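# Put the necklace into the jewelry box's long compartment

## Task

Get the entire necklace inside the long compartment of the jewelry box so that it stays there by itself, with no gripper holding it in place, then open the gripper and pull the arms away from it.

## Robot and tools

Robot: two 6-joint arms, left_arm and right_arm, each ending in a parallel two-finger gripper with a wrist camera. Both share one scene frame. Its origin is on the table top midway between the arms, +z is up, +x points out across the table, and left_arm sits on the +y side. The names left and right refer to the arms, not to sides of any picture. Arm bases in that frame: left_arm at (+0.006, +0.360, 0) m and right_arm at (-0.048, -0.283, 0) m, each yawed slightly (quat_wxyz about (0.998, 0, 0, -0.06)).

execute_actions takes "actions", a list holding zero or one item, plus an optional "pictures" flag (images come by default).
- An empty list just reports the current state.
- A wait is {"steps": N} with N from 1 to 300. Each control step is 1/30 s, and no new command is sent.
- A move is {"rows": [...], "steps": N} with N from 1 to 15 (default 15). The call holds 1 to 15 rows, and each row is used for one step. If there are fewer rows than steps, the last row repeats.

Each row is a single list of 14 numbers, each within -1 to 1, always covering both arms. The first 7 are for left_arm and the next 7 for right_arm. For each arm the order is waist, shoulder, elbow, wrist pitch, wrist yaw, wrist roll, then gripper opening.
- The six joint numbers are offsets, not poses. They are measured from the joint angles printed in the latest result that lists them. Before any such result, and for later calls within one reply, they are measured from where the arm stands when the action begins. They are not measured from the previous row.
- Scale: 1.0 equals 1.264 rad (waist), 1.32 (shoulder), 1.276 (elbow), 1.83 (wrist pitch), 1.686 (wrist yaw) and 2.022 (wrist roll).
- Joint ranges in rad: waist -2.880 to 2.880, shoulder 0.000 to 3.142, elbow 0.000 to 3.019, wrist pitch -1.693 to 1.571, wrist yaw -1.571 to 1.571, wrist roll -2.094 to 2.094.
- A call that pushes a joint more than 0.019 rad beyond its range is refused, and nothing is sent. Requests that only slightly overshoot are clipped to the real end stop, and the result then reports "joint sent to its limit".
- The opening is absolute: +1 is fully open (0.094 m between the pads) and -1 is closed.
- Sending all zeros does not mean stay still. It drives the arm back to the reference angles, and an arm can slowly sag under repeated zero rows. To hold an arm steady, put the correction to its desired angles in the first call of a reply and zeros in later calls. Keep extending the correction while a joint still falls short.

Motion is speed-limited. Each joint's target can run ahead of its measured angle by only a fixed amount: 0.264 rad (waist), 0.32 (shoulder), 0.276 (elbow), 0.33 (wrist pitch), 0.186 (wrist yaw), 0.522 (wrist roll). If a step's targets would put the gripper more than 70 mm from where it is, all targets are scaled back. Big moves therefore take several calls.

The simulation keeps running while you think and between calls. Arms continue toward the last row sent until they settle or a step is HELD. Only a new action makes them travel further.

Result lines:
- Each arm's end_effector_position (m), the point between the finger pads about 1 cm behind the tips, and end_effector_quat_wxyz. The fingers point along the gripper's +z and close along its y. The printed position can be off, more so at long reach.
- Joint positions (rad) and Joint velocities (rad/s) per arm, each followed by the pad gap in m.
- grip_measured is the measured opening on the command scale. It can be off by about 1 mm per gripper. To grip firmly, command about 0.03 below grip_measured. A smaller gap grips more gently. Very thin parts get less squeeze.
- HELD marks steps on which your row was partly or fully not sent.
- "joint command not followed" means a clearance check altered or blocked joint targets. The rest of the row still ran.
- Joint torques are reported but are noisy and offset.
- MOTOR HOT appears from 85 °C. At 100 °C an OVER-TEMPERATURE FAULT makes that arm and its gripper go limp until they cool. Avoid holding loads longer than needed.

Cameras (all 504x504): cam_head_left, cam_head_right, cam_high, cam_left_wrist, cam_right_wrist. Calibration intrinsics and world-to-camera transforms were supplied. The wrist camera poses follow the reported joints. zoom_image takes "camera" and "region" [x0, y0, x1, y1] in pixels, measured from the top-left, at most 504 by 504. It returns a closer look at that camera's latest image.

read_manual (section "licences") only returns licence text. finished_scene takes "scene" (the current scene number).

Work order: look, locate the necklace and the long compartment, approach from above with the gripper open, close on the chain, lift, carry, lower inside the compartment, open, and retreat upward. Check that no part of the chain hangs outside the compartment before ending.

Things to avoid:
- Knocking or dropping anything off the table; that fails the task.
- Letting the two arms collide or press on each other.
- Slamming into the table or box, or shoving hard.
- Drops and slips.

Occasionally a brief outside tug may pull on a held part or nudge a loose object, so grip securely and recheck afterwards.

Each tool is called after ">>>" by a JSON object that holds its "method" and its "body", one argument or row to a line.

## Session

>>> {"method": "execute_actions", "body": {
  "actions": []
}}

Scene clock: 0.00 s of 4800.00 s.
left_arm: end_effector_position=(+0.2386, +0.4834, +0.1133) grip_measured=+1.000 end_effector_quat_wxyz=(-0.249, +0.770, -0.584, -0.065) | right_arm: end_effector_position=(+0.2591, -0.7174, +0.3110) grip_measured=+1.000 end_effector_quat_wxyz=(+0.013, +0.649, +0.752, -0.116)
Joint positions: left_arm=[ 0.341  0.843  0.508 -0.916 -0.417 -1.554  0.094] | right_arm=[-0.758  1.694  1.836 -1.646  0.225  0.533  0.094]
Joint velocities: left_arm=[-0.005 -0.005 -0.007  0.002 -0.037 -0.081  0.   ] | right_arm=[-0.024  0.005  0.012  0.007 -0.022 -0.066  0.   ]
Joint torques (N m, as the arm reports them, + toward a larger angle): no reading
Motor temperatures (°C, as the motors report them): left_arm=[23 23 20 21 21 21] | right_arm=[21 24 21 22 23 23]

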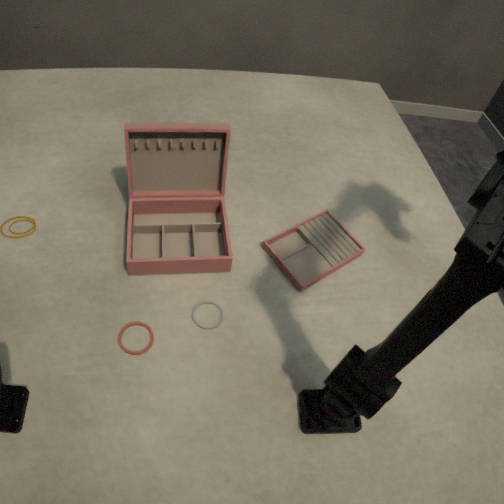

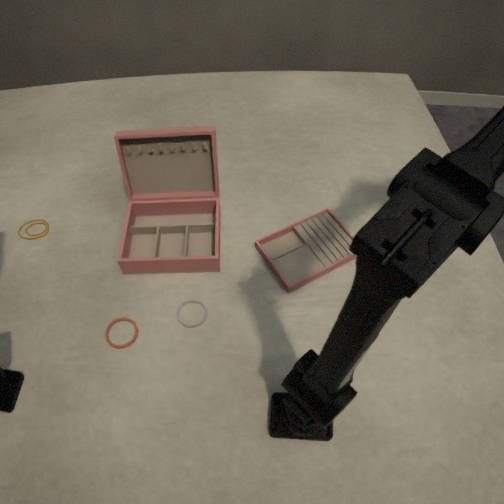

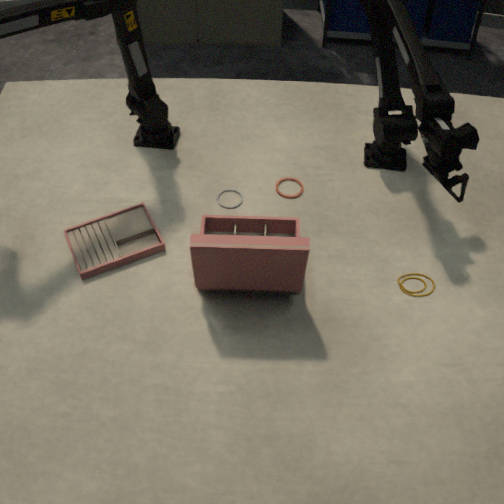

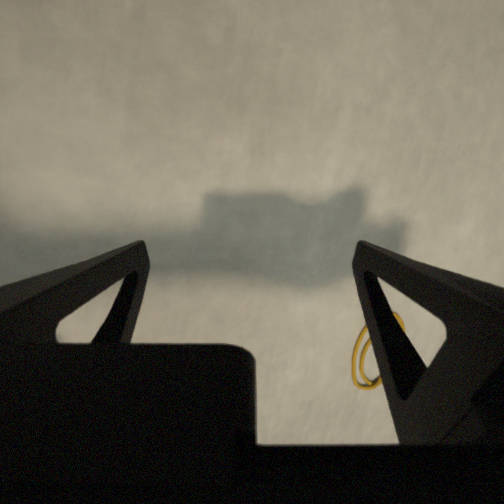

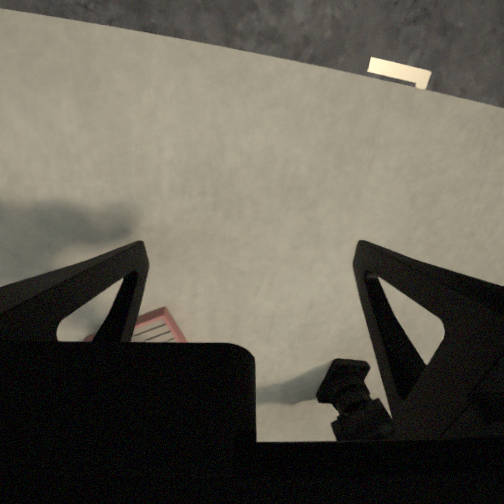

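>>> {"method": "zoom_image", "body": {
  "camera": "cam_head_left",
  "region": [110, 180, 250, 285]
}}

>>> {"method": "zoom_image", "body": {
  "camera": "cam_high",
  "region": [380, 260, 450, 310]
}}

Region (110, 180, 250, 285) of cam_head_left's 504x504 image, scaled by 3.600, with more detail than that image has; it fills the top 378 rows of this view, and the rest is white.

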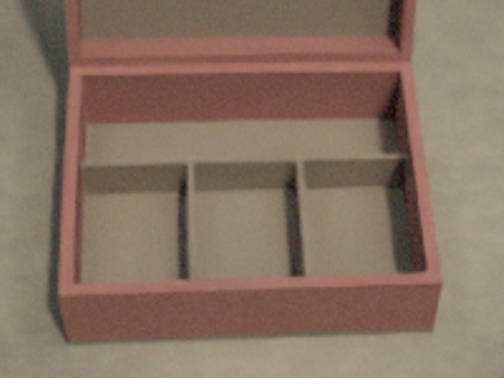

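Region (380, 260, 450, 310) of cam_high's 504x504 image, scaled by 7.200, with more detail than that image has; it fills the top 360 rows of this view, and the rest is white.

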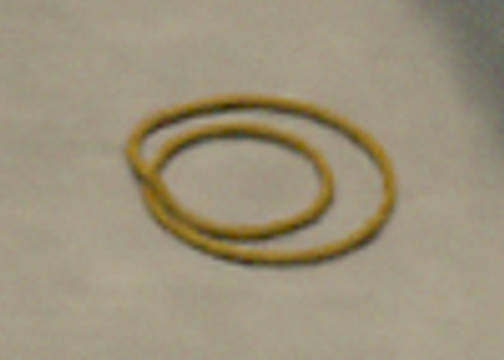

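>>> {"method": "execute_actions", "body": {
  "actions": [
    {"rows": [[-0.229,0.642,0.605,-0.134,0.247,0.769,0.0,0,0,0,0,0,0,1]], "steps": 15}
  ],
  "pictures": false
}}

>>> {"method": "execute_actions", "body": {
  "actions": [
    {"steps": 40}
  ]
}}

Scene clock: 69.07 s of 4800.00 s.
left_arm: end_effector_position=(+0.4702, +0.3280, +0.0784) grip_measured=+0.003 end_effector_quat_wxyz=(-0.019, -0.224, +0.974, +0.008) | right_arm: end_effector_position=(+0.2591, -0.7174, +0.3110) grip_measured=+1.000 end_effector_quat_wxyz=(+0.013, +0.649, +0.752, -0.116)
Joint positions: left_arm=[ 0.05   1.693  1.219 -1.138 -0.003 -0.521  0.047] | right_arm=[-0.758  1.694  1.836 -1.646  0.225  0.533  0.094]
Joint velocities: left_arm=[-0.015  0.874  0.969  0.002  0.022  2.821  0.   ] | right_arm=[-0.005 -0.005  0.002  0.002 -0.051 -0.022  0.   ]
Joint torques (N m, as the arm reports them, + toward a larger angle): left_arm=[ -0.41 -14.89   6.79  -0.78  -0.02   0.12] | right_arm=[ -0.41 -14.5    8.43   0.8    0.13  -0.11]
Motor temperatures (°C, as the motors report them): left_arm=[23 23 26 21 21 21] | right_arm=[21 25 26 22 24 23]
Steps of this call (steps 1 to 90: nothing new was sent; then 65.57 s passed at rest; steps 91 to 105: all 15 steps of this action). Readings (joint positions):
91: left_arm=[0.330 0.856 0.521 -0.946 -0.371 -1.509] | right_arm=[-0.758 1.694 1.836 -1.646 0.225 0.533]
92: left_arm=[0.294 0.893 0.551 -0.998 -0.311 -1.449] | right_arm=[-0.758 1.694 1.836 -1.646 0.225 0.533]
94: left_arm=[0.198 1.005 0.631 -1.061 -0.192 -1.330] | right_arm=[-0.758 1.694 1.836 -1.646 0.225 0.533]
98: left_arm=[0.075 1.278 0.837 -1.119 -0.029 -1.072] | right_arm=[-0.758 1.694 1.836 -1.646 0.225 0.533]
105: the state above

Scene clock: 70.40 s of 4800.00 s.
left_arm: end_effector_position=(+0.4805, +0.3272, +0.0800) grip_measured=+0.003 end_effector_quat_wxyz=(-0.019, +0.029, +0.999, +0.002) | right_arm: end_effector_position=(+0.2591, -0.7174, +0.3110) grip_measured=+1.000 end_effector_quat_wxyz=(+0.013, +0.649, +0.752, -0.116)
Joint positions: left_arm=[ 0.05   1.713  1.252 -1.147 -0.003 -0.011  0.047] | right_arm=[-0.758  1.694  1.836 -1.646  0.225  0.533  0.094]
Joint velocities: left_arm=[-0.015 -0.005 -0.017  0.007  0.037 -0.037 -0.   ] | right_arm=[ 0.005 -0.005 -0.022 -0.007  0.007  0.007  0.   ]
Joint torques (N m, as the arm reports them, + toward a larger angle): left_arm=[ -0.34 -13.18   8.7   -0.26   0.05   0.23] | right_arm=[ -0.24 -14.41   8.41   0.81   0.13  -0.11]
Motor temperatures (°C, as the motors report them): left_arm=[23 23 26 21 21 21] | right_arm=[21 25 26 22 24 23]
Steps of this call (steps 1 to 40: the robot went on to your last target). Readings (joint positions):
1: left_arm=[0.050 1.714 1.243 -1.138 -0.003 -0.423] | right_arm=[-0.758 1.694 1.836 -1.646 0.225 0.533]
2: left_arm=[0.050 1.722 1.252 -1.138 -0.003 -0.340] | right_arm=[-0.758 1.694 1.836 -1.646 0.225 0.533]
4: left_arm=[0.050 1.720 1.252 -1.144 -0.003 -0.220] | right_arm=[-0.758 1.694 1.836 -1.646 0.225 0.533]
8: left_arm=[0.050 1.715 1.252 -1.147 -0.003 -0.096] | right_arm=[-0.758 1.694 1.836 -1.646 0.225 0.533]
40: the state above
camera_calibration (this result's frames):
cam_left_wrist: T_world_to_cam=[[-0.0586529, -0.998235, 0.00934008, 0.349334], [-0.787045, 0.0519956, 0.614701, 0.316829], [-0.614101, 0.0287029, -0.788705, 0.471569], [0, 0, 0, 1]] pos_world=[0.559439, 0.318708, 0.173911]

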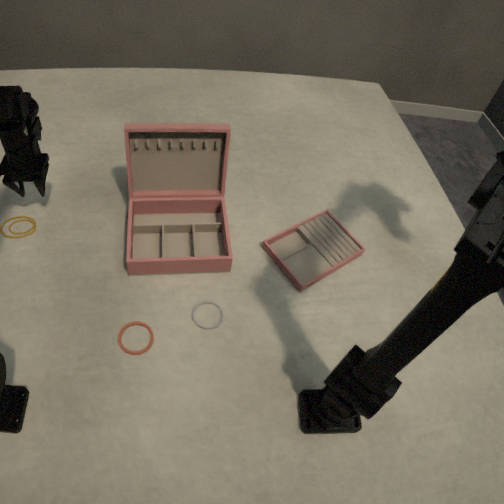

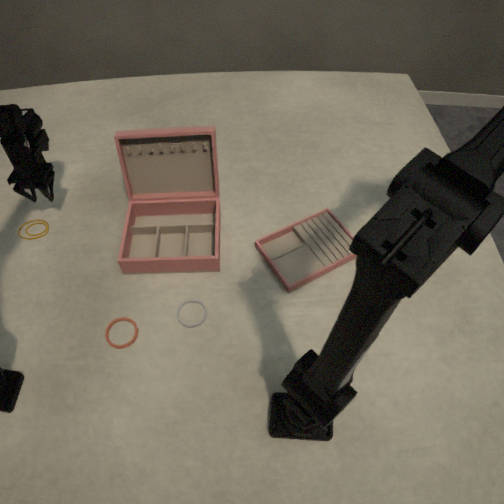

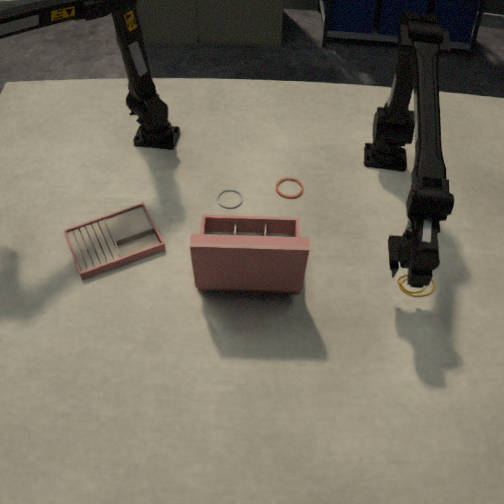

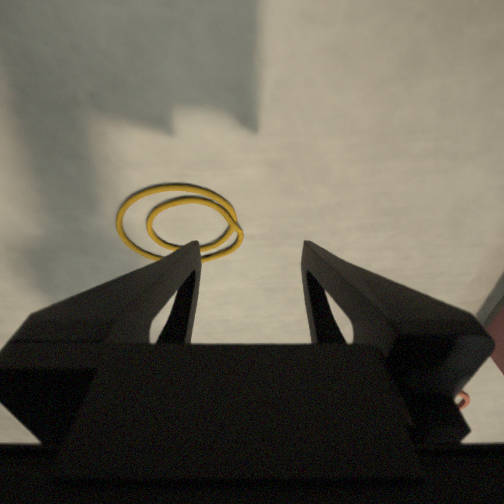

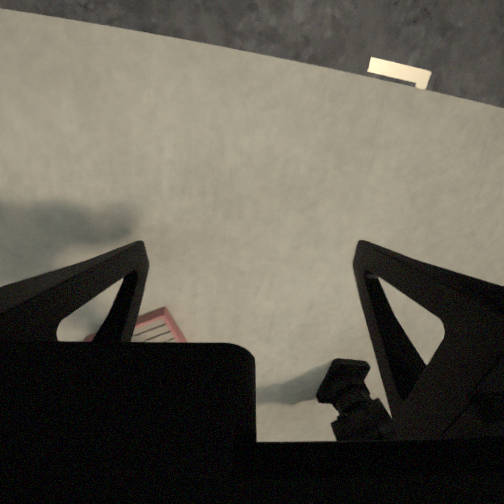

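>>> {"method": "execute_actions", "body": {
  "actions": [
    {"rows": [[0.0005,-0.002,-0.006,0.005,0,0,-0.3,0,0,0,0,0,0,1],[0.001,-0.005,-0.015,0.012,0,0,-0.3,0,0,0,0,0,0,1],[0.002,-0.009,-0.026,0.02,0,0,-0.3,0,0,0,0,0,0,1],[0.003,-0.013,-0.039,0.03,0,0,-0.3,0,0,0,0,0,0,1],[0.004,-0.018,-0.052,0.041,0,0,-0.3,0,0,0,0,0,0,1],[0.005,-0.022,-0.065,0.051,0,0,-0.3,0,0,0,0,0,0,1],[0.006,-0.026,-0.078,0.061,0,0,-0.3,0,0,0,0,0,0,1],[0.007,-0.031,-0.091,0.071,0,0,-0.3,0,0,0,0,0,0,1],[0.008,-0.035,-0.104,0.081,0,0,-0.3,0,0,0,0,0,0,1],[0.009,-0.039,-0.116,0.09,0,0,-0.3,0,0,0,0,0,0,1],[0.01,-0.042,-0.125,0.097,0,0,-0.3,0,0,0,0,0,0,1],[0.01,-0.044,-0.131,0.102,0,0,-0.3,0,0,0,0,0,0,1]], "steps": 15}
  ],
  "pictures": false
}}

>>> {"method": "execute_actions", "body": {
  "actions": [
    {"steps": 10}
  ]
}}

Scene clock: 97.73 s of 4800.00 s.
left_arm: end_effector_position=(+0.4466, +0.3317, +0.0344) grip_measured=-0.297 end_effector_quat_wxyz=(-0.011, +0.027, +1.000, +0.002) | right_arm: end_effector_position=(+0.2591, -0.7174, +0.3110) grip_measured=+1.000 end_effector_quat_wxyz=(+0.013, +0.649, +0.752, -0.116)
Joint positions: left_arm=[ 0.055  1.688  1.08  -0.985 -0.003 -0.011  0.033] | right_arm=[-0.758  1.694  1.836 -1.646  0.225  0.533  0.094]
Joint velocities: left_arm=[ 0.024 -0.024 -0.051  0.095 -0.051 -0.051  0.   ] | right_arm=[-0.015 -0.024  0.007 -0.012  0.007 -0.007  0.   ]
Joint torques (N m, as the arm reports them, + toward a larger angle): left_arm=[ -0.09 -12.59   6.8    1.38  -0.04   0.09] | right_arm=[ -0.23 -14.56   8.42   0.78   0.13  -0.11]
Motor temperatures (°C, as the motors report them): left_arm=[23 25 26 21 21 21] | right_arm=[21 26 26 22 24 23]
Steps of this call (steps 1 to 15: the robot went on to your last target; steps 16 to 90: nothing new was sent; then 23.83 s passed at rest; steps 91 to 105: all 15 steps of this action). Readings (joint positions):
91: left_arm=[0.050 1.713 1.251 -1.147 -0.003 -0.011] | right_arm=[-0.758 1.694 1.836 -1.646 0.225 0.533]
92: left_arm=[0.050 1.713 1.249 -1.146 -0.003 -0.011] | right_arm=[-0.758 1.694 1.836 -1.646 0.225 0.533]
94: left_arm=[0.050 1.713 1.236 -1.129 -0.003 -0.011] | right_arm=[-0.758 1.694 1.836 -1.646 0.225 0.533]
98: left_arm=[0.050 1.705 1.170 -1.065 -0.003 -0.011] | right_arm=[-0.758 1.694 1.836 -1.646 0.225 0.533]
105: the state above

Scene clock: 98.07 s of 4800.00 s.
left_arm: end_effector_position=(+0.4497, +0.3320, +0.0388) grip_measured=-0.297 end_effector_quat_wxyz=(-0.001, +0.026, +1.000, +0.001) | right_arm: end_effector_position=(+0.2591, -0.7174, +0.3110) grip_measured=+1.000 end_effector_quat_wxyz=(+0.013, +0.649, +0.752, -0.116)
Joint positions: left_arm=[ 0.056  1.677  1.079 -0.975 -0.003 -0.011  0.033] | right_arm=[-0.758  1.694  1.836 -1.646  0.225  0.533  0.094]
Joint velocities: left_arm=[-0.005 -0.005  0.012  0.012 -0.037  0.037 -0.001] | right_arm=[-0.015 -0.015  0.022 -0.017 -0.007 -0.051  0.   ]
Joint torques (N m, as the arm reports them, + toward a larger angle): left_arm=[  0.2  -12.07   6.73   1.2   -0.03   0.09] | right_arm=[ -0.29 -14.49   8.39   0.8    0.14  -0.11]
Motor temperatures (°C, as the motors report them): left_arm=[23 25 26 21 21 21] | right_arm=[21 26 26 22 24 23]
Steps of this call (steps 1 to 10: the robot went on to your last target). Readings (joint positions):
1: left_arm=[0.055 1.688 1.079 -0.983 -0.003 -0.011] | right_arm=[-0.758 1.694 1.836 -1.646 0.225 0.533]
2: left_arm=[0.056 1.687 1.079 -0.980 -0.003 -0.011] | right_arm=[-0.758 1.694 1.836 -1.646 0.225 0.533]
4: left_arm=[0.056 1.683 1.079 -0.977 -0.003 -0.011] | right_arm=[-0.758 1.694 1.836 -1.646 0.225 0.533]
8: left_arm=[0.056 1.678 1.079 -0.975 -0.003 -0.011] | right_arm=[-0.758 1.694 1.836 -1.646 0.225 0.533]
10: the state above
camera_calibration (this result's frames):
cam_left_wrist: T_world_to_cam=[[-0.0528924, -0.998553, 0.00969701, 0.350254], [-0.808389, 0.0485166, 0.586646, 0.329424], [-0.586267, 0.0231902, -0.809786, 0.410171], [0, 0, 0, 1]] pos_world=[0.525298, 0.324252, 0.135499]

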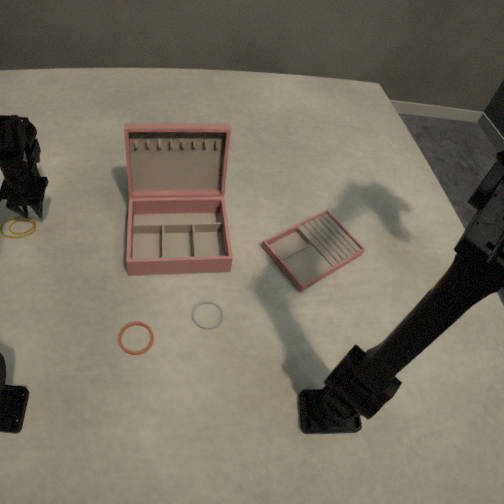

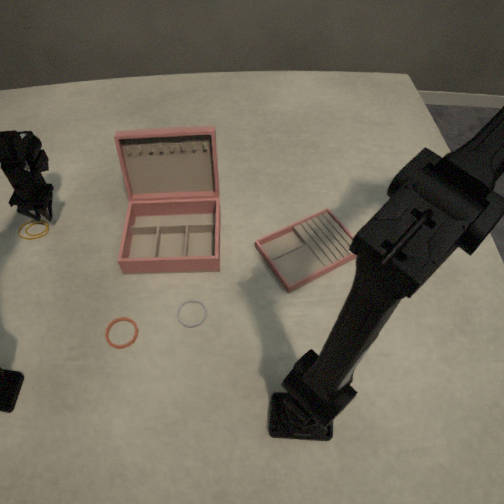

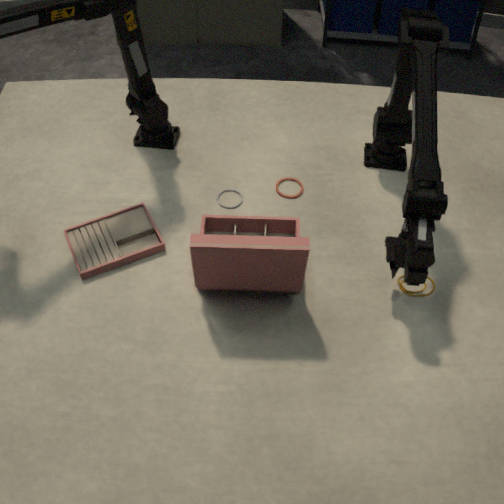

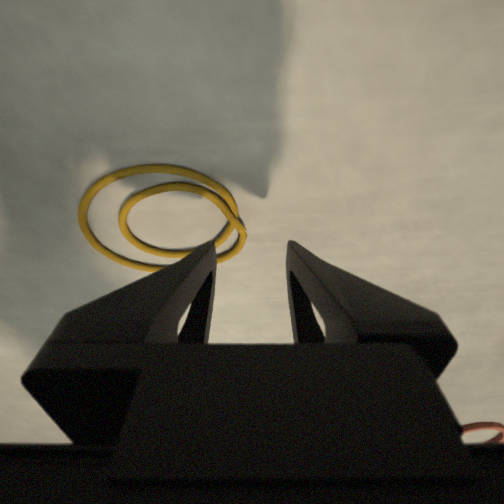

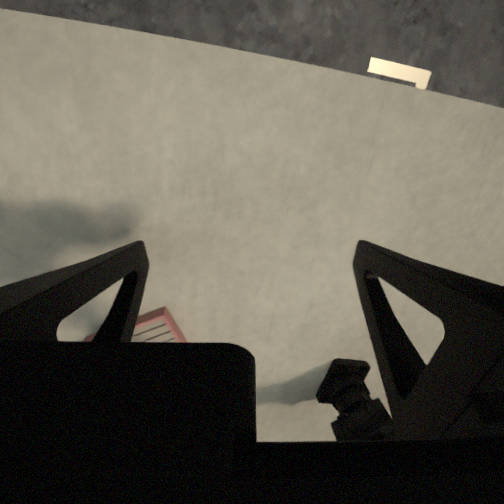

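>>> {"method": "execute_actions", "body": {
  "actions": [
    {"rows": [[0.004,-0.014,0.002,0.01,0,0,-0.3,0,0,0,0,0,0,1],[0.008,-0.012,0.0,0.014,0,0,-0.3,0,0,0,0,0,0,1],[0.012,-0.009,-0.002,0.018,0,0,-0.3,0,0,0,0,0,0,1],[0.016,-0.006,-0.004,0.022,0,0,-0.3,0,0,0,0,0,0,1],[0.019,-0.003,-0.006,0.026,0,0,-0.3,0,0,0,0,0,0,1],[0.019,0.0,-0.008,0.03,0,0,-0.3,0,0,0,0,0,0,1],[0.019,0.003,-0.010,0.034,0,0,-0.3,0,0,0,0,0,0,1],[0.019,0.006,-0.012,0.037,0,0,-0.3,0,0,0,0,0,0,1],[0.019,0.009,-0.014,0.04,0,0,-0.3,0,0,0,0,0,0,1],[0.019,0.011,-0.016,0.043,0,0,-0.3,0,0,0,0,0,0,1]], "steps": 15}
  ],
  "pictures": false
}}

>>> {"method": "execute_actions", "body": {
  "actions": [
    {"steps": 12}
  ]
}}

Scene clock: 116.03 s of 4800.00 s.
left_arm: end_effector_position=(+0.4567, +0.3411, +0.0331) grip_measured=-0.297 end_effector_quat_wxyz=(+0.020, +0.016, +1.000, +0.001) | right_arm: end_effector_position=(+0.2591, -0.7174, +0.3110) grip_measured=+1.000 end_effector_quat_wxyz=(+0.013, +0.649, +0.752, -0.116)
Joint positions: left_arm=[ 0.077  1.677  1.06  -0.914 -0.003 -0.011  0.033] | right_arm=[-0.758  1.694  1.836 -1.646  0.225  0.533  0.094]
Joint velocities: left_arm=[-0.015 -0.015 -0.002  0.002 -0.022 -0.007 -0.   ] | right_arm=[-0.015  0.005  0.007 -0.002 -0.051 -0.022  0.   ]
Joint torques (N m, as the arm reports them, + toward a larger angle): left_arm=[ 0.06 -9.53  6.21  1.33 -0.04  0.09] | right_arm=[ -0.42 -14.44   8.41   0.8    0.14  -0.12]
Motor temperatures (°C, as the motors report them): left_arm=[23 25 25 21 21 21] | right_arm=[21 26 26 22 24 23]
Steps of this call (steps 1 to 30: the robot went on to your last target; steps 31 to 90: nothing new was sent; then 14.47 s passed at rest; steps 91 to 105: all 15 steps of this action). Readings (joint positions):
91: left_arm=[0.056 1.677 1.079 -0.975 -0.003 -0.011] | right_arm=[-0.758 1.694 1.836 -1.646 0.225 0.533]
92: left_arm=[0.056 1.677 1.079 -0.973 -0.003 -0.011] | right_arm=[-0.758 1.694 1.836 -1.646 0.225 0.533]
94: left_arm=[0.058 1.677 1.079 -0.963 -0.003 -0.011] | right_arm=[-0.758 1.694 1.836 -1.646 0.225 0.533]
98: left_arm=[0.070 1.677 1.074 -0.935 -0.003 -0.011] | right_arm=[-0.758 1.694 1.836 -1.646 0.225 0.533]
105: the state above

Scene clock: 116.43 s of 4800.00 s.
left_arm: end_effector_position=(+0.4570, +0.3410, +0.0332) grip_measured=-0.297 end_effector_quat_wxyz=(+0.021, +0.016, +1.000, +0.001) | right_arm: end_effector_position=(+0.2591, -0.7174, +0.3110) grip_measured=+1.000 end_effector_quat_wxyz=(+0.013, +0.649, +0.752, -0.116)
Joint positions: left_arm=[ 0.077  1.677  1.06  -0.912 -0.003 -0.011  0.033] | right_arm=[-0.758  1.694  1.836 -1.646  0.225  0.533  0.094]
Joint velocities: left_arm=[-0.005  0.005 -0.007  0.002  0.066 -0.095  0.   ] | right_arm=[ 0.005  0.005 -0.012  0.002  0.051 -0.037  0.   ]
Joint torques (N m, as the arm reports them, + toward a larger angle): left_arm=[ 0.24 -9.67  6.24  1.34 -0.04  0.08] | right_arm=[ -0.24 -14.47   8.41   0.84   0.14  -0.11]
Motor temperatures (°C, as the motors report them): left_arm=[23 25 25 21 21 21] | right_arm=[21 26 26 22 24 23]
Steps of this call (steps 1 to 12: the robot went on to your last target). Readings (joint positions):
1: left_arm=[0.077 1.677 1.060 -0.913 -0.003 -0.011] | right_arm=[-0.758 1.694 1.836 -1.646 0.225 0.533]
2: left_arm=[0.077 1.677 1.060 -0.913 -0.003 -0.011] | right_arm=[-0.758 1.694 1.836 -1.646 0.225 0.533]
4: left_arm=[0.077 1.677 1.060 -0.912 -0.003 -0.011] | right_arm=[-0.758 1.694 1.836 -1.646 0.225 0.533]
8: left_arm=[0.077 1.677 1.060 -0.912 -0.003 -0.011] | right_arm=[-0.758 1.694 1.836 -1.646 0.225 0.533]
12: the state above
camera_calibration (this result's frames):
cam_left_wrist: T_world_to_cam=[[-0.0323699, -0.999425, 0.01013, 0.350612], [-0.834365, 0.0326011, 0.550247, 0.356701], [-0.55026, 0.00935934, -0.834941, 0.398744], [0, 0, 0, 1]] pos_world=[0.528381, 0.335049, 0.133102]

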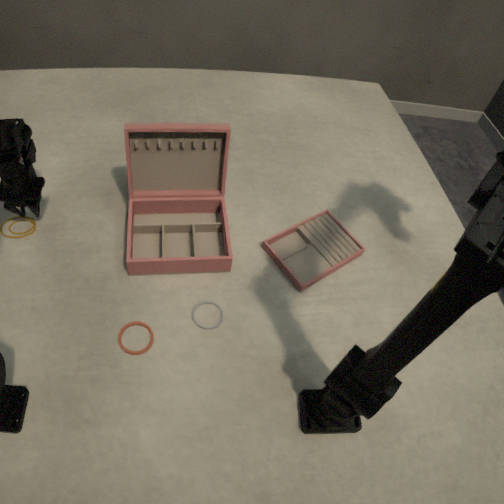

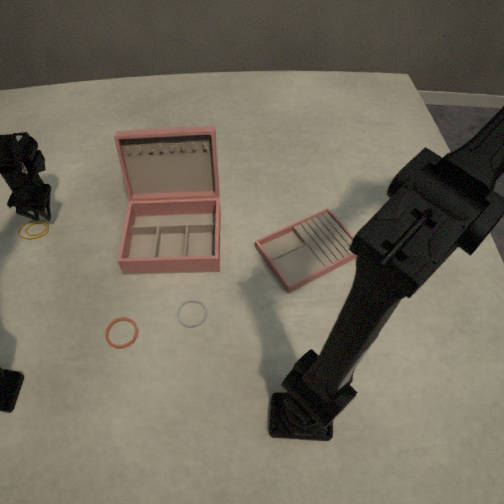

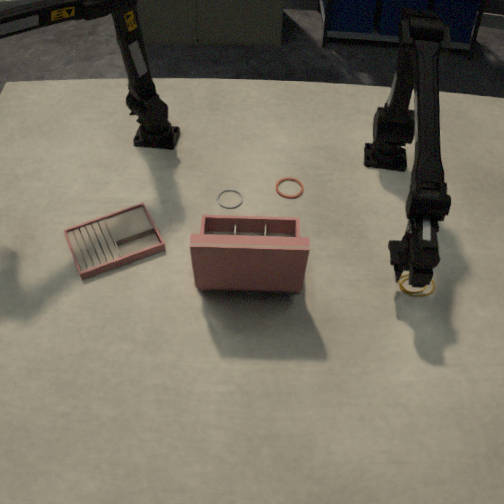

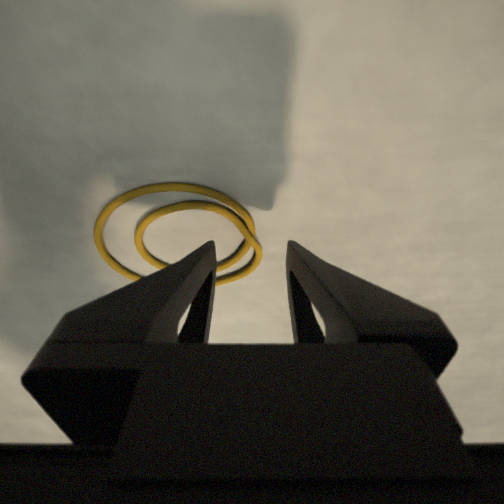

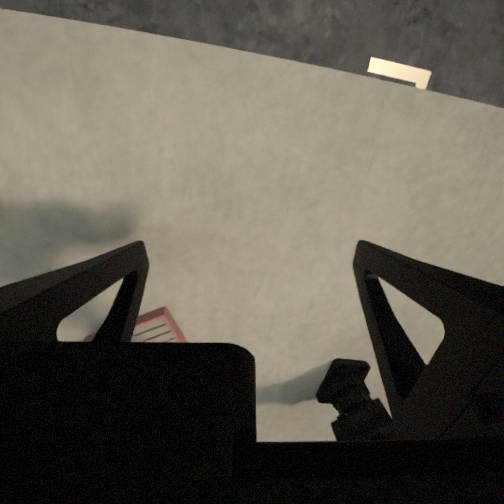

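>>> {"method": "execute_actions", "body": {
  "actions": [
    {"rows": [[0,0.016,-0.001,0.005,0,0,-0.3,0,0,0,0,0,0,1],[0,0.02,-0.002,0.005,0,0,-0.3,0,0,0,0,0,0,1],[0,0.024,-0.003,0.005,0,0,-0.3,0,0,0,0,0,0,1],[0,0.028,-0.004,0.005,0,0,-0.3,0,0,0,0,0,0,1],[0,0.032,-0.005,0.005,0,0,-0.3,0,0,0,0,0,0,1],[0,0.036,-0.006,0.005,0,0,-0.3,0,0,0,0,0,0,1],[0,0.04,-0.007,0.005,0,0,-0.3,0,0,0,0,0,0,1],[0,0.042,-0.008,0.005,0,0,-0.3,0,0,0,0,0,0,1]], "steps": 15}
  ],
  "pictures": false
}}

>>> {"method": "execute_actions", "body": {
  "actions": [
    {"steps": 12}
  ]
}}

Scene clock: 126.53 s of 4800.00 s.
left_arm: end_effector_position=(+0.4478, +0.3414, +0.0138) grip_measured=-0.297 end_effector_quat_wxyz=(-0.003, +0.016, +1.000, +0.001) | right_arm: end_effector_position=(+0.2591, -0.7174, +0.3110) grip_measured=+1.000 end_effector_quat_wxyz=(+0.013, +0.649, +0.752, -0.116)
Joint positions: left_arm=[ 0.077  1.715  1.049 -0.912 -0.003 -0.011  0.033] | right_arm=[-0.758  1.694  1.836 -1.646  0.225  0.533  0.094]
Joint velocities: left_arm=[ 0.005  0.015 -0.022 -0.002 -0.037 -0.007  0.001] | right_arm=[-0.005  0.005  0.007  0.017  0.081 -0.022  0.   ]
Joint torques (N m, as the arm reports them, + toward a larger angle): left_arm=[ -0.49 -10.25   6.08   0.91  -0.04   0.09] | right_arm=[ -0.34 -14.51   8.41   0.79   0.14  -0.11]
Motor temperatures (°C, as the motors report them): left_arm=[23 25 25 21 21 21] | right_arm=[21 26 26 22 24 23]
Steps of this call (steps 1 to 15: the robot went on to your last target; steps 16 to 90: nothing new was sent; then 6.60 s passed at rest; steps 91 to 105: all 15 steps of this action). Readings (joint positions):
91: left_arm=[0.077 1.677 1.060 -0.912 -0.003 -0.011] | right_arm=[-0.758 1.694 1.836 -1.646 0.225 0.533]
92: left_arm=[0.077 1.677 1.060 -0.912 -0.003 -0.011] | right_arm=[-0.758 1.694 1.836 -1.646 0.225 0.533]
94: left_arm=[0.077 1.678 1.060 -0.912 -0.003 -0.011] | right_arm=[-0.758 1.694 1.836 -1.646 0.225 0.533]
98: left_arm=[0.077 1.692 1.060 -0.912 -0.003 -0.011] | right_arm=[-0.758 1.694 1.836 -1.646 0.225 0.533]
105: the state above

Scene clock: 126.93 s of 4800.00 s.
left_arm: end_effector_position=(+0.4478, +0.3414, +0.0138) grip_measured=-0.297 end_effector_quat_wxyz=(-0.003, +0.016, +1.000, +0.001) | right_arm: end_effector_position=(+0.2591, -0.7174, +0.3110) grip_measured=+1.000 end_effector_quat_wxyz=(+0.013, +0.649, +0.752, -0.116)
Joint positions: left_arm=[ 0.077  1.715  1.049 -0.912 -0.003 -0.011  0.033] | right_arm=[-0.758  1.694  1.836 -1.646  0.225  0.533  0.094]
Joint velocities: left_arm=[-0.015 -0.005  0.002 -0.012 -0.022  0.051  0.   ] | right_arm=[ 0.015 -0.005 -0.002 -0.002 -0.037 -0.037  0.   ]
Joint torques (N m, as the arm reports them, + toward a larger angle): left_arm=[-0.5  -9.13  6.12  0.92 -0.03  0.09] | right_arm=[ -0.21 -14.61   8.41   0.81   0.14  -0.12]
Motor temperatures (°C, as the motors report them): left_arm=[23 25 25 21 21 21] | right_arm=[21 26 26 22 24 23]
Steps of this call (steps 1 to 12: the robot went on to your last target). Readings (joint positions):
1: left_arm=[0.077 1.715 1.049 -0.912 -0.003 -0.011] | right_arm=[-0.758 1.694 1.836 -1.646 0.225 0.533]
2: left_arm=[0.077 1.715 1.049 -0.912 -0.003 -0.011] | right_arm=[-0.758 1.694 1.836 -1.646 0.225 0.533]
4: left_arm=[0.077 1.715 1.049 -0.912 -0.003 -0.011] | right_arm=[-0.758 1.694 1.836 -1.646 0.225 0.533]
8: left_arm=[0.077 1.715 1.049 -0.912 -0.003 -0.011] | right_arm=[-0.758 1.694 1.836 -1.646 0.225 0.533]
12: the state above
camera_calibration (this result's frames):
cam_left_wrist: T_world_to_cam=[[-0.0318946, -0.999445, 0.00965878, 0.350696], [-0.806987, 0.0314521, 0.589731, 0.347265], [-0.589707, 0.0110147, -0.807542, 0.394303], [0, 0, 0, 1]] pos_world=[0.523947, 0.335235, 0.110236]

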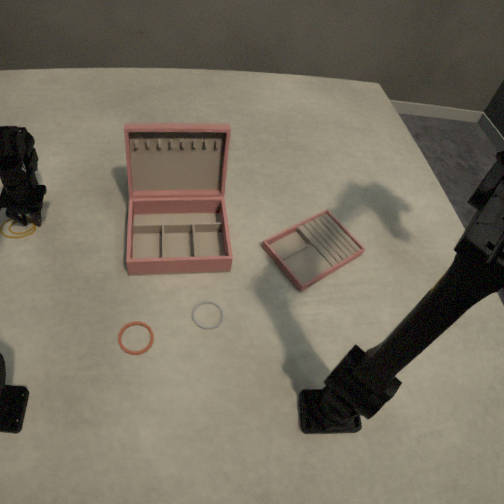

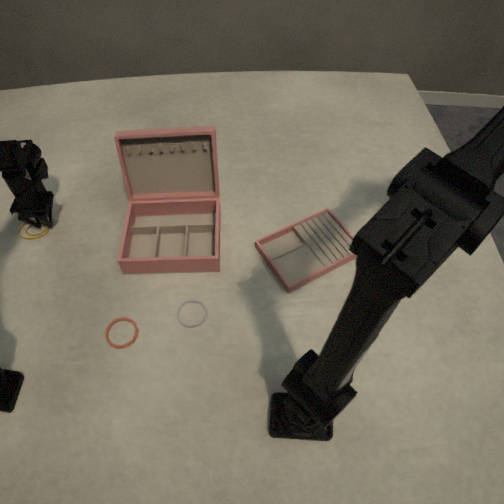

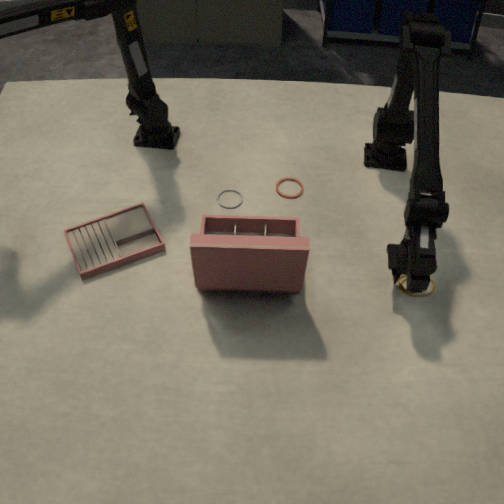

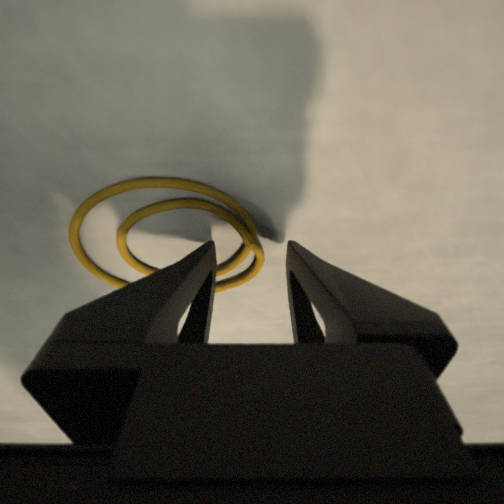

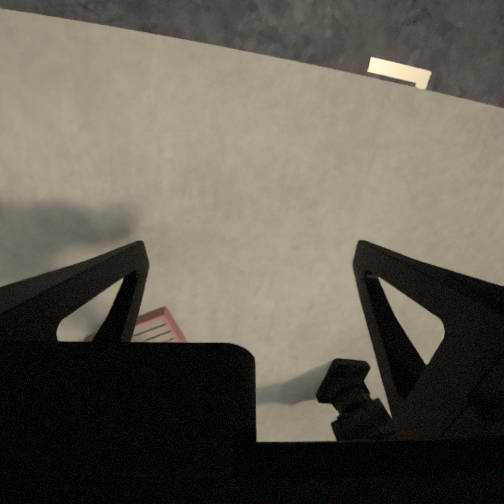

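>>> {"method": "execute_actions", "body": {
  "actions": [
    {"rows": [[0,0.014,0,0.005,0,0,-0.3,0,0,0,0,0,0,1],[0,0.017,0,0.005,0,0,-0.3,0,0,0,0,0,0,1],[0,0.02,0,0.005,0,0,-0.3,0,0,0,0,0,0,1],[0,0.023,0,0.005,0,0,-0.3,0,0,0,0,0,0,1]], "steps": 15}
  ]
}}

>>> {"method": "zoom_image", "body": {
  "camera": "cam_left_wrist",
  "region": [180, 190, 320, 310]
}}

Scene clock: 133.13 s of 4800.00 s.
left_arm: end_effector_position=(+0.4471, +0.3415, +0.0118) grip_measured=-0.297 end_effector_quat_wxyz=(-0.006, +0.016, +1.000, +0.001) | right_arm: end_effector_position=(+0.2591, -0.7174, +0.3110) grip_measured=+1.000 end_effector_quat_wxyz=(+0.013, +0.649, +0.752, -0.116)
Joint positions: left_arm=[ 0.077  1.72   1.049 -0.912 -0.003 -0.011  0.033] | right_arm=[-0.758  1.694  1.836 -1.646  0.225  0.533  0.094]
Joint velocities: left_arm=[-0.005 -0.005  0.017 -0.012 -0.081 -0.037  0.   ] | right_arm=[-0.015  0.005 -0.007  0.002  0.022 -0.007  0.   ]
Joint torques (N m, as the arm reports them, + toward a larger angle): left_arm=[-0.5  -8.96  6.06  0.91 -0.03  0.08] | right_arm=[ -0.39 -14.5    8.4    0.83   0.13  -0.12]
Motor temperatures (°C, as the motors report them): left_arm=[23 25 25 21 21 21] | right_arm=[21 26 26 22 24 23]
Steps of this call (steps 1 to 15: the robot went on to your last target; steps 16 to 90: nothing new was sent; then 2.70 s passed at rest; steps 91 to 105: all 15 steps of this action). Readings (joint positions):
91: left_arm=[0.077 1.715 1.049 -0.912 -0.003 -0.011] | right_arm=[-0.758 1.694 1.836 -1.646 0.225 0.533]
92: left_arm=[0.077 1.715 1.049 -0.912 -0.003 -0.011] | right_arm=[-0.758 1.694 1.836 -1.646 0.225 0.533]
94: left_arm=[0.077 1.715 1.049 -0.912 -0.003 -0.011] | right_arm=[-0.758 1.694 1.836 -1.646 0.225 0.533]
98: left_arm=[0.077 1.717 1.049 -0.912 -0.003 -0.011] | right_arm=[-0.758 1.694 1.836 -1.646 0.225 0.533]
105: the state above
camera_calibration (this result's frames):
cam_left_wrist: T_world_to_cam=[[-0.0318432, -0.999447, 0.00960503, 0.350701], [-0.803829, 0.0313196, 0.594036, 0.346528], [-0.594008, 0.0111952, -0.804381, 0.394047], [0, 0, 0, 1]] pos_world=[0.523783, 0.335242, 0.107746]

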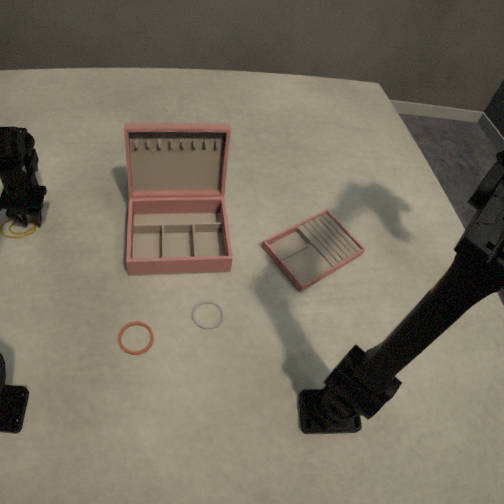

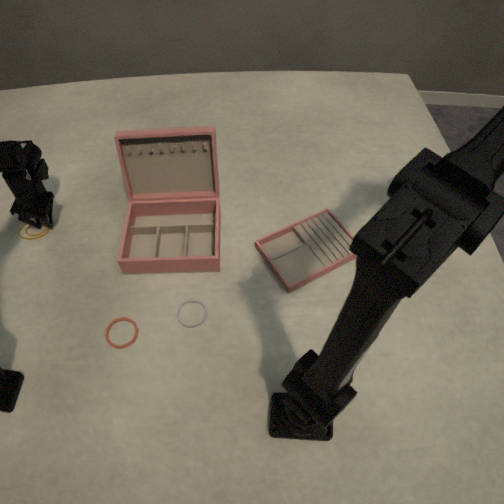

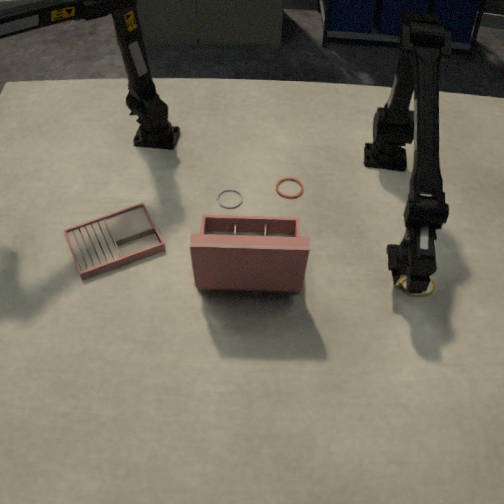

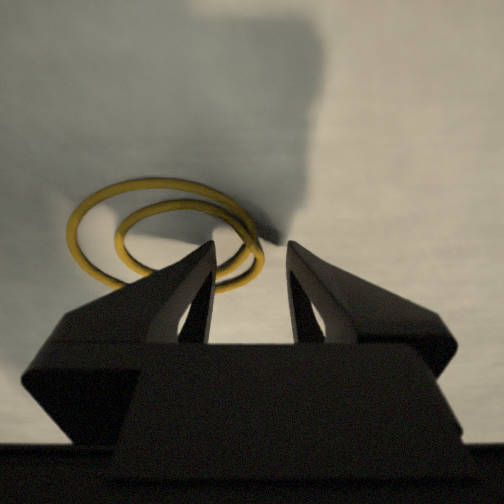

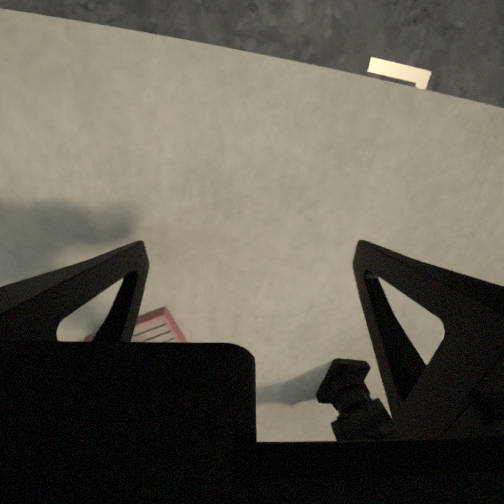

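Region (180, 190, 320, 310) of cam_left_wrist's 504x504 image, scaled by 3.600, with more detail than that image has; it fills the top 432 rows of this view, and the rest is white.

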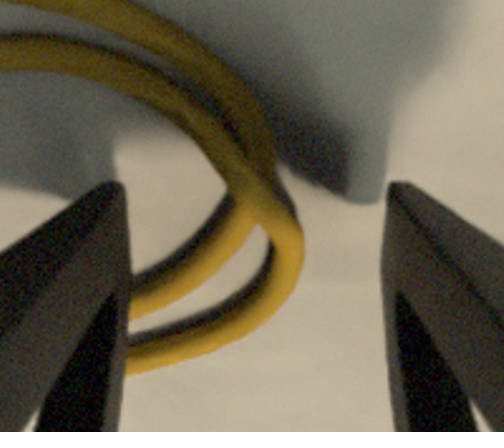

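>>> {"method": "execute_actions", "body": {
  "actions": [
    {"rows": [[0,0,0,0.01,0,0,-0.3,0,0,0,0,0,0,1],[0,0,0,0.014,0,0,-0.3,0,0,0,0,0,0,1],[0,0,0,0.018,0,0,-0.3,0,0,0,0,0,0,1],[0,0,0,0.022,0,0,-0.3,0,0,0,0,0,0,1],[0,0.005,0,0.026,0,0,-0.3,0,0,0,0,0,0,1],[0,0.01,0,0.026,0,0,-0.3,0,0,0,0,0,0,1],[0,0.015,0,0.026,0,0,-0.3,0,0,0,0,0,0,1],[0,0.02,0,0.026,0,0,-0.3,0,0,0,0,0,0,1],[0,0.024,0,0.026,0,0,-0.3,0,0,0,0,0,0,1]], "steps": 15}
  ],
  "pictures": false
}}

>>> {"method": "execute_actions", "body": {
  "actions": [
    {"steps": 8}
  ]
}}

>>> {"method": "zoom_image", "body": {
  "camera": "cam_left_wrist",
  "region": [180, 190, 320, 310]
}}

Scene clock: 144.07 s of 4800.00 s.
left_arm: end_effector_position=(+0.4544, +0.3411, +0.0093) grip_measured=-0.297 end_effector_quat_wxyz=(+0.007, +0.016, +1.000, +0.001) | right_arm: end_effector_position=(+0.2591, -0.7174, +0.3110) grip_measured=+1.000 end_effector_quat_wxyz=(+0.013, +0.649, +0.752, -0.116)
Joint positions: left_arm=[ 0.077  1.725  1.049 -0.88  -0.003 -0.011  0.033] | right_arm=[-0.758  1.694  1.836 -1.646  0.225  0.533  0.094]
Joint velocities: left_arm=[ 0.005 -0.005 -0.007 -0.022  0.022 -0.007 -0.001] | right_arm=[ 0.005 -0.015  0.007 -0.012  0.066 -0.037  0.   ]
Joint torques (N m, as the arm reports them, + toward a larger angle): left_arm=[-0.51 -9.66  6.17  1.27 -0.04  0.08] | right_arm=[ -0.34 -14.58   8.4    0.79   0.14  -0.12]
Motor temperatures (°C, as the motors report them): left_arm=[23 25 25 21 21 21] | right_arm=[21 26 26 22 24 23]
Steps of this call (steps 1 to 15: the robot went on to your last target; steps 16 to 90: nothing new was sent; then 7.43 s passed at rest; steps 91 to 105: all 15 steps of this action). Readings (joint positions):
91: left_arm=[0.077 1.720 1.049 -0.912 -0.003 -0.011] | right_arm=[-0.758 1.694 1.836 -1.646 0.225 0.533]
92: left_arm=[0.077 1.720 1.049 -0.910 -0.003 -0.011] | right_arm=[-0.758 1.694 1.836 -1.646 0.225 0.533]
94: left_arm=[0.077 1.720 1.049 -0.900 -0.003 -0.011] | right_arm=[-0.758 1.694 1.836 -1.646 0.225 0.533]
98: left_arm=[0.077 1.720 1.049 -0.882 -0.003 -0.011] | right_arm=[-0.758 1.694 1.836 -1.646 0.225 0.533]
105: the state above

Scene clock: 144.33 s of 4800.00 s.
left_arm: end_effector_position=(+0.4543, +0.3412, +0.0089) grip_measured=-0.297 end_effector_quat_wxyz=(+0.007, +0.016, +1.000, +0.001) | right_arm: end_effector_position=(+0.2591, -0.7174, +0.3110) grip_measured=+1.000 end_effector_quat_wxyz=(+0.013, +0.649, +0.752, -0.116)
Joint positions: left_arm=[ 0.077  1.726  1.049 -0.88  -0.003 -0.011  0.033] | right_arm=[-0.758  1.694  1.836 -1.646  0.225  0.533  0.094]
Joint velocities: left_arm=[-0.015  0.005 -0.007  0.007 -0.051 -0.022  0.002] | right_arm=[-0.015 -0.005 -0.007 -0.007  0.037 -0.037  0.   ]
Joint torques (N m, as the arm reports them, + toward a larger angle): left_arm=[-0.45 -9.01  5.92  1.25 -0.04  0.09] | right_arm=[ -0.29 -14.55   8.39   0.81   0.14  -0.11]
Motor temperatures (°C, as the motors report them): left_arm=[23 25 25 21 21 21] | right_arm=[21 26 26 22 24 23]
Steps of this call (steps 1 to 8: the robot went on to your last target). Readings (joint positions):
1: left_arm=[0.077 1.726 1.049 -0.880 -0.003 -0.011] | right_arm=[-0.758 1.694 1.836 -1.646 0.225 0.533]
2: left_arm=[0.077 1.726 1.049 -0.880 -0.003 -0.011] | right_arm=[-0.758 1.694 1.836 -1.646 0.225 0.533]
4: left_arm=[0.077 1.726 1.049 -0.880 -0.003 -0.011] | right_arm=[-0.758 1.694 1.836 -1.646 0.225 0.533]
8: the state above
camera_calibration (this result's frames):
cam_left_wrist: T_world_to_cam=[[-0.0320918, -0.999436, 0.00985976, 0.350764], [-0.818734, 0.0319451, 0.573283, 0.360745], [-0.573275, 0.0103252, -0.819298, 0.386964], [0, 0, 0, 1]] pos_world=[0.528448, 0.335047, 0.106771]

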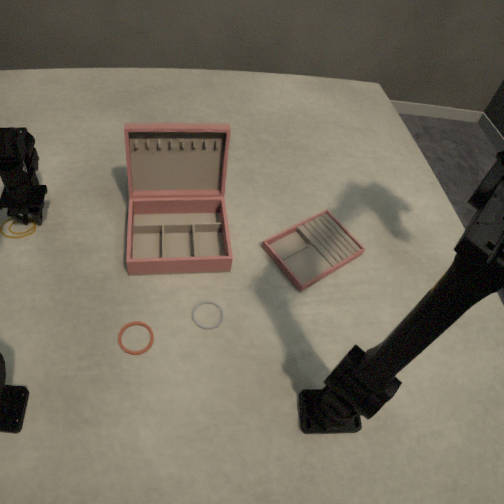

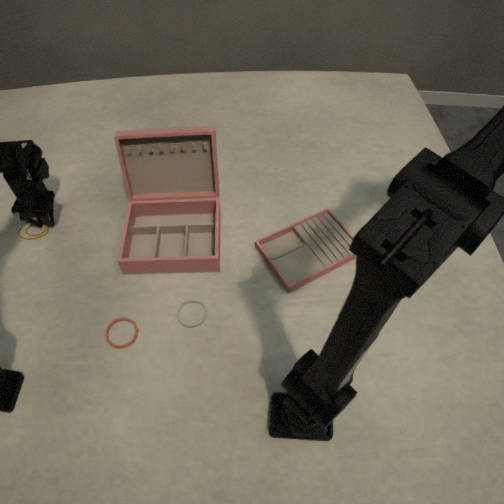

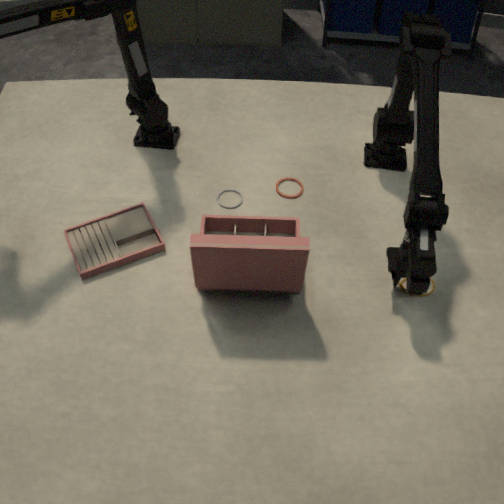

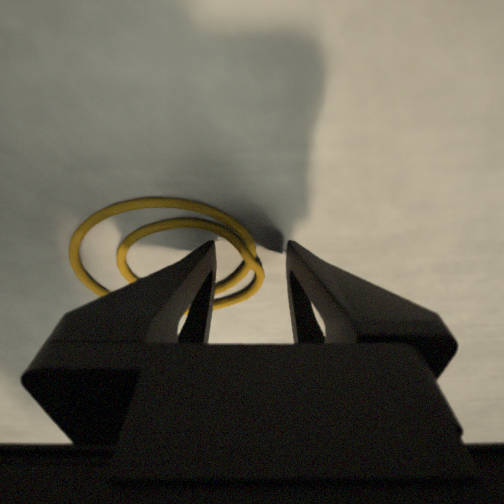

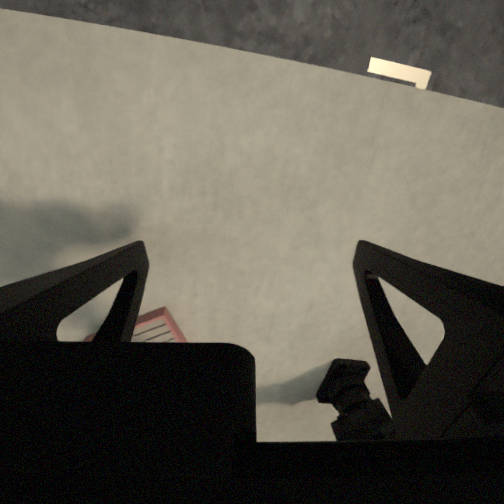

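Region (180, 190, 320, 310) of cam_left_wrist's 504x504 image, scaled by 3.600, with more detail than that image has; it fills the top 432 rows of this view, and the rest is white.

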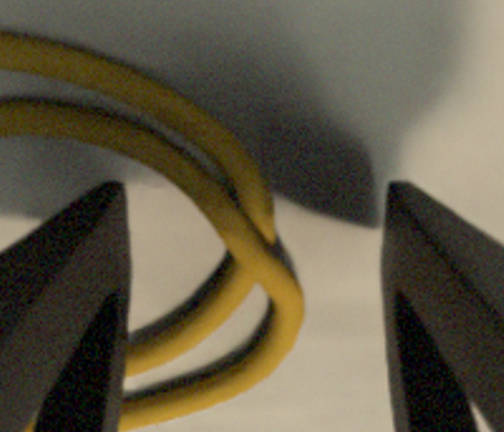

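>>> {"method": "execute_actions", "body": {
  "actions": [
    {"rows": [[0,0.018,0,0.005,0,0,-0.3,0,0,0,0,0,0,1],[0,0.021,0,0.005,0,0,-0.3,0,0,0,0,0,0,1],[0,0.024,0,0.005,0,0,-0.3,0,0,0,0,0,0,1],[0,0.027,0,0.005,0,0,-0.3,0,0,0,0,0,0,1]], "steps": 15}
  ],
  "pictures": false
}}

Scene clock: 148.50 s of 4800.00 s.
left_arm: end_effector_position=(+0.4529, +0.3412, +0.0040) grip_measured=-0.297 end_effector_quat_wxyz=(+0.001, +0.016, +1.000, +0.001) | right_arm: end_effector_position=(+0.2591, -0.7174, +0.3110) grip_measured=+1.000 end_effector_quat_wxyz=(+0.013, +0.649, +0.752, -0.116)
Joint positions: left_arm=[ 0.077  1.738  1.049 -0.88  -0.003 -0.011  0.033] | right_arm=[-0.758  1.694  1.836 -1.646  0.225  0.533  0.094]
Joint velocities: left_arm=[-0.015 -0.005 -0.007 -0.007 -0.022 -0.022  0.   ] | right_arm=[-0.015 -0.024 -0.007 -0.007 -0.007  0.022  0.   ]
Joint torques (N m, as the arm reports them, + toward a larger angle): left_arm=[-0.33 -9.37  5.99  0.9  -0.05  0.09] | right_arm=[ -0.35 -14.52   8.37   0.83   0.13  -0.12]
Motor temperatures (°C, as the motors report them): left_arm=[23 25 25 21 21 21] | right_arm=[21 26 26 22 24 23]
Steps of this call (steps 1 to 15: the robot went on to your last target; steps 16 to 90: nothing new was sent; then 0.67 s passed at rest; steps 91 to 105: all 15 steps of this action). Readings (joint positions):
91: left_arm=[0.077 1.726 1.049 -0.880 -0.003 -0.011] | right_arm=[-0.758 1.694 1.836 -1.646 0.225 0.533]
92: left_arm=[0.077 1.726 1.049 -0.880 -0.003 -0.011] | right_arm=[-0.758 1.694 1.836 -1.646 0.225 0.533]
94: left_arm=[0.077 1.728 1.049 -0.880 -0.003 -0.011] | right_arm=[-0.758 1.694 1.836 -1.646 0.225 0.533]
98: left_arm=[0.077 1.734 1.049 -0.880 -0.003 -0.011] | right_arm=[-0.758 1.694 1.836 -1.646 0.225 0.533]
105: the state above


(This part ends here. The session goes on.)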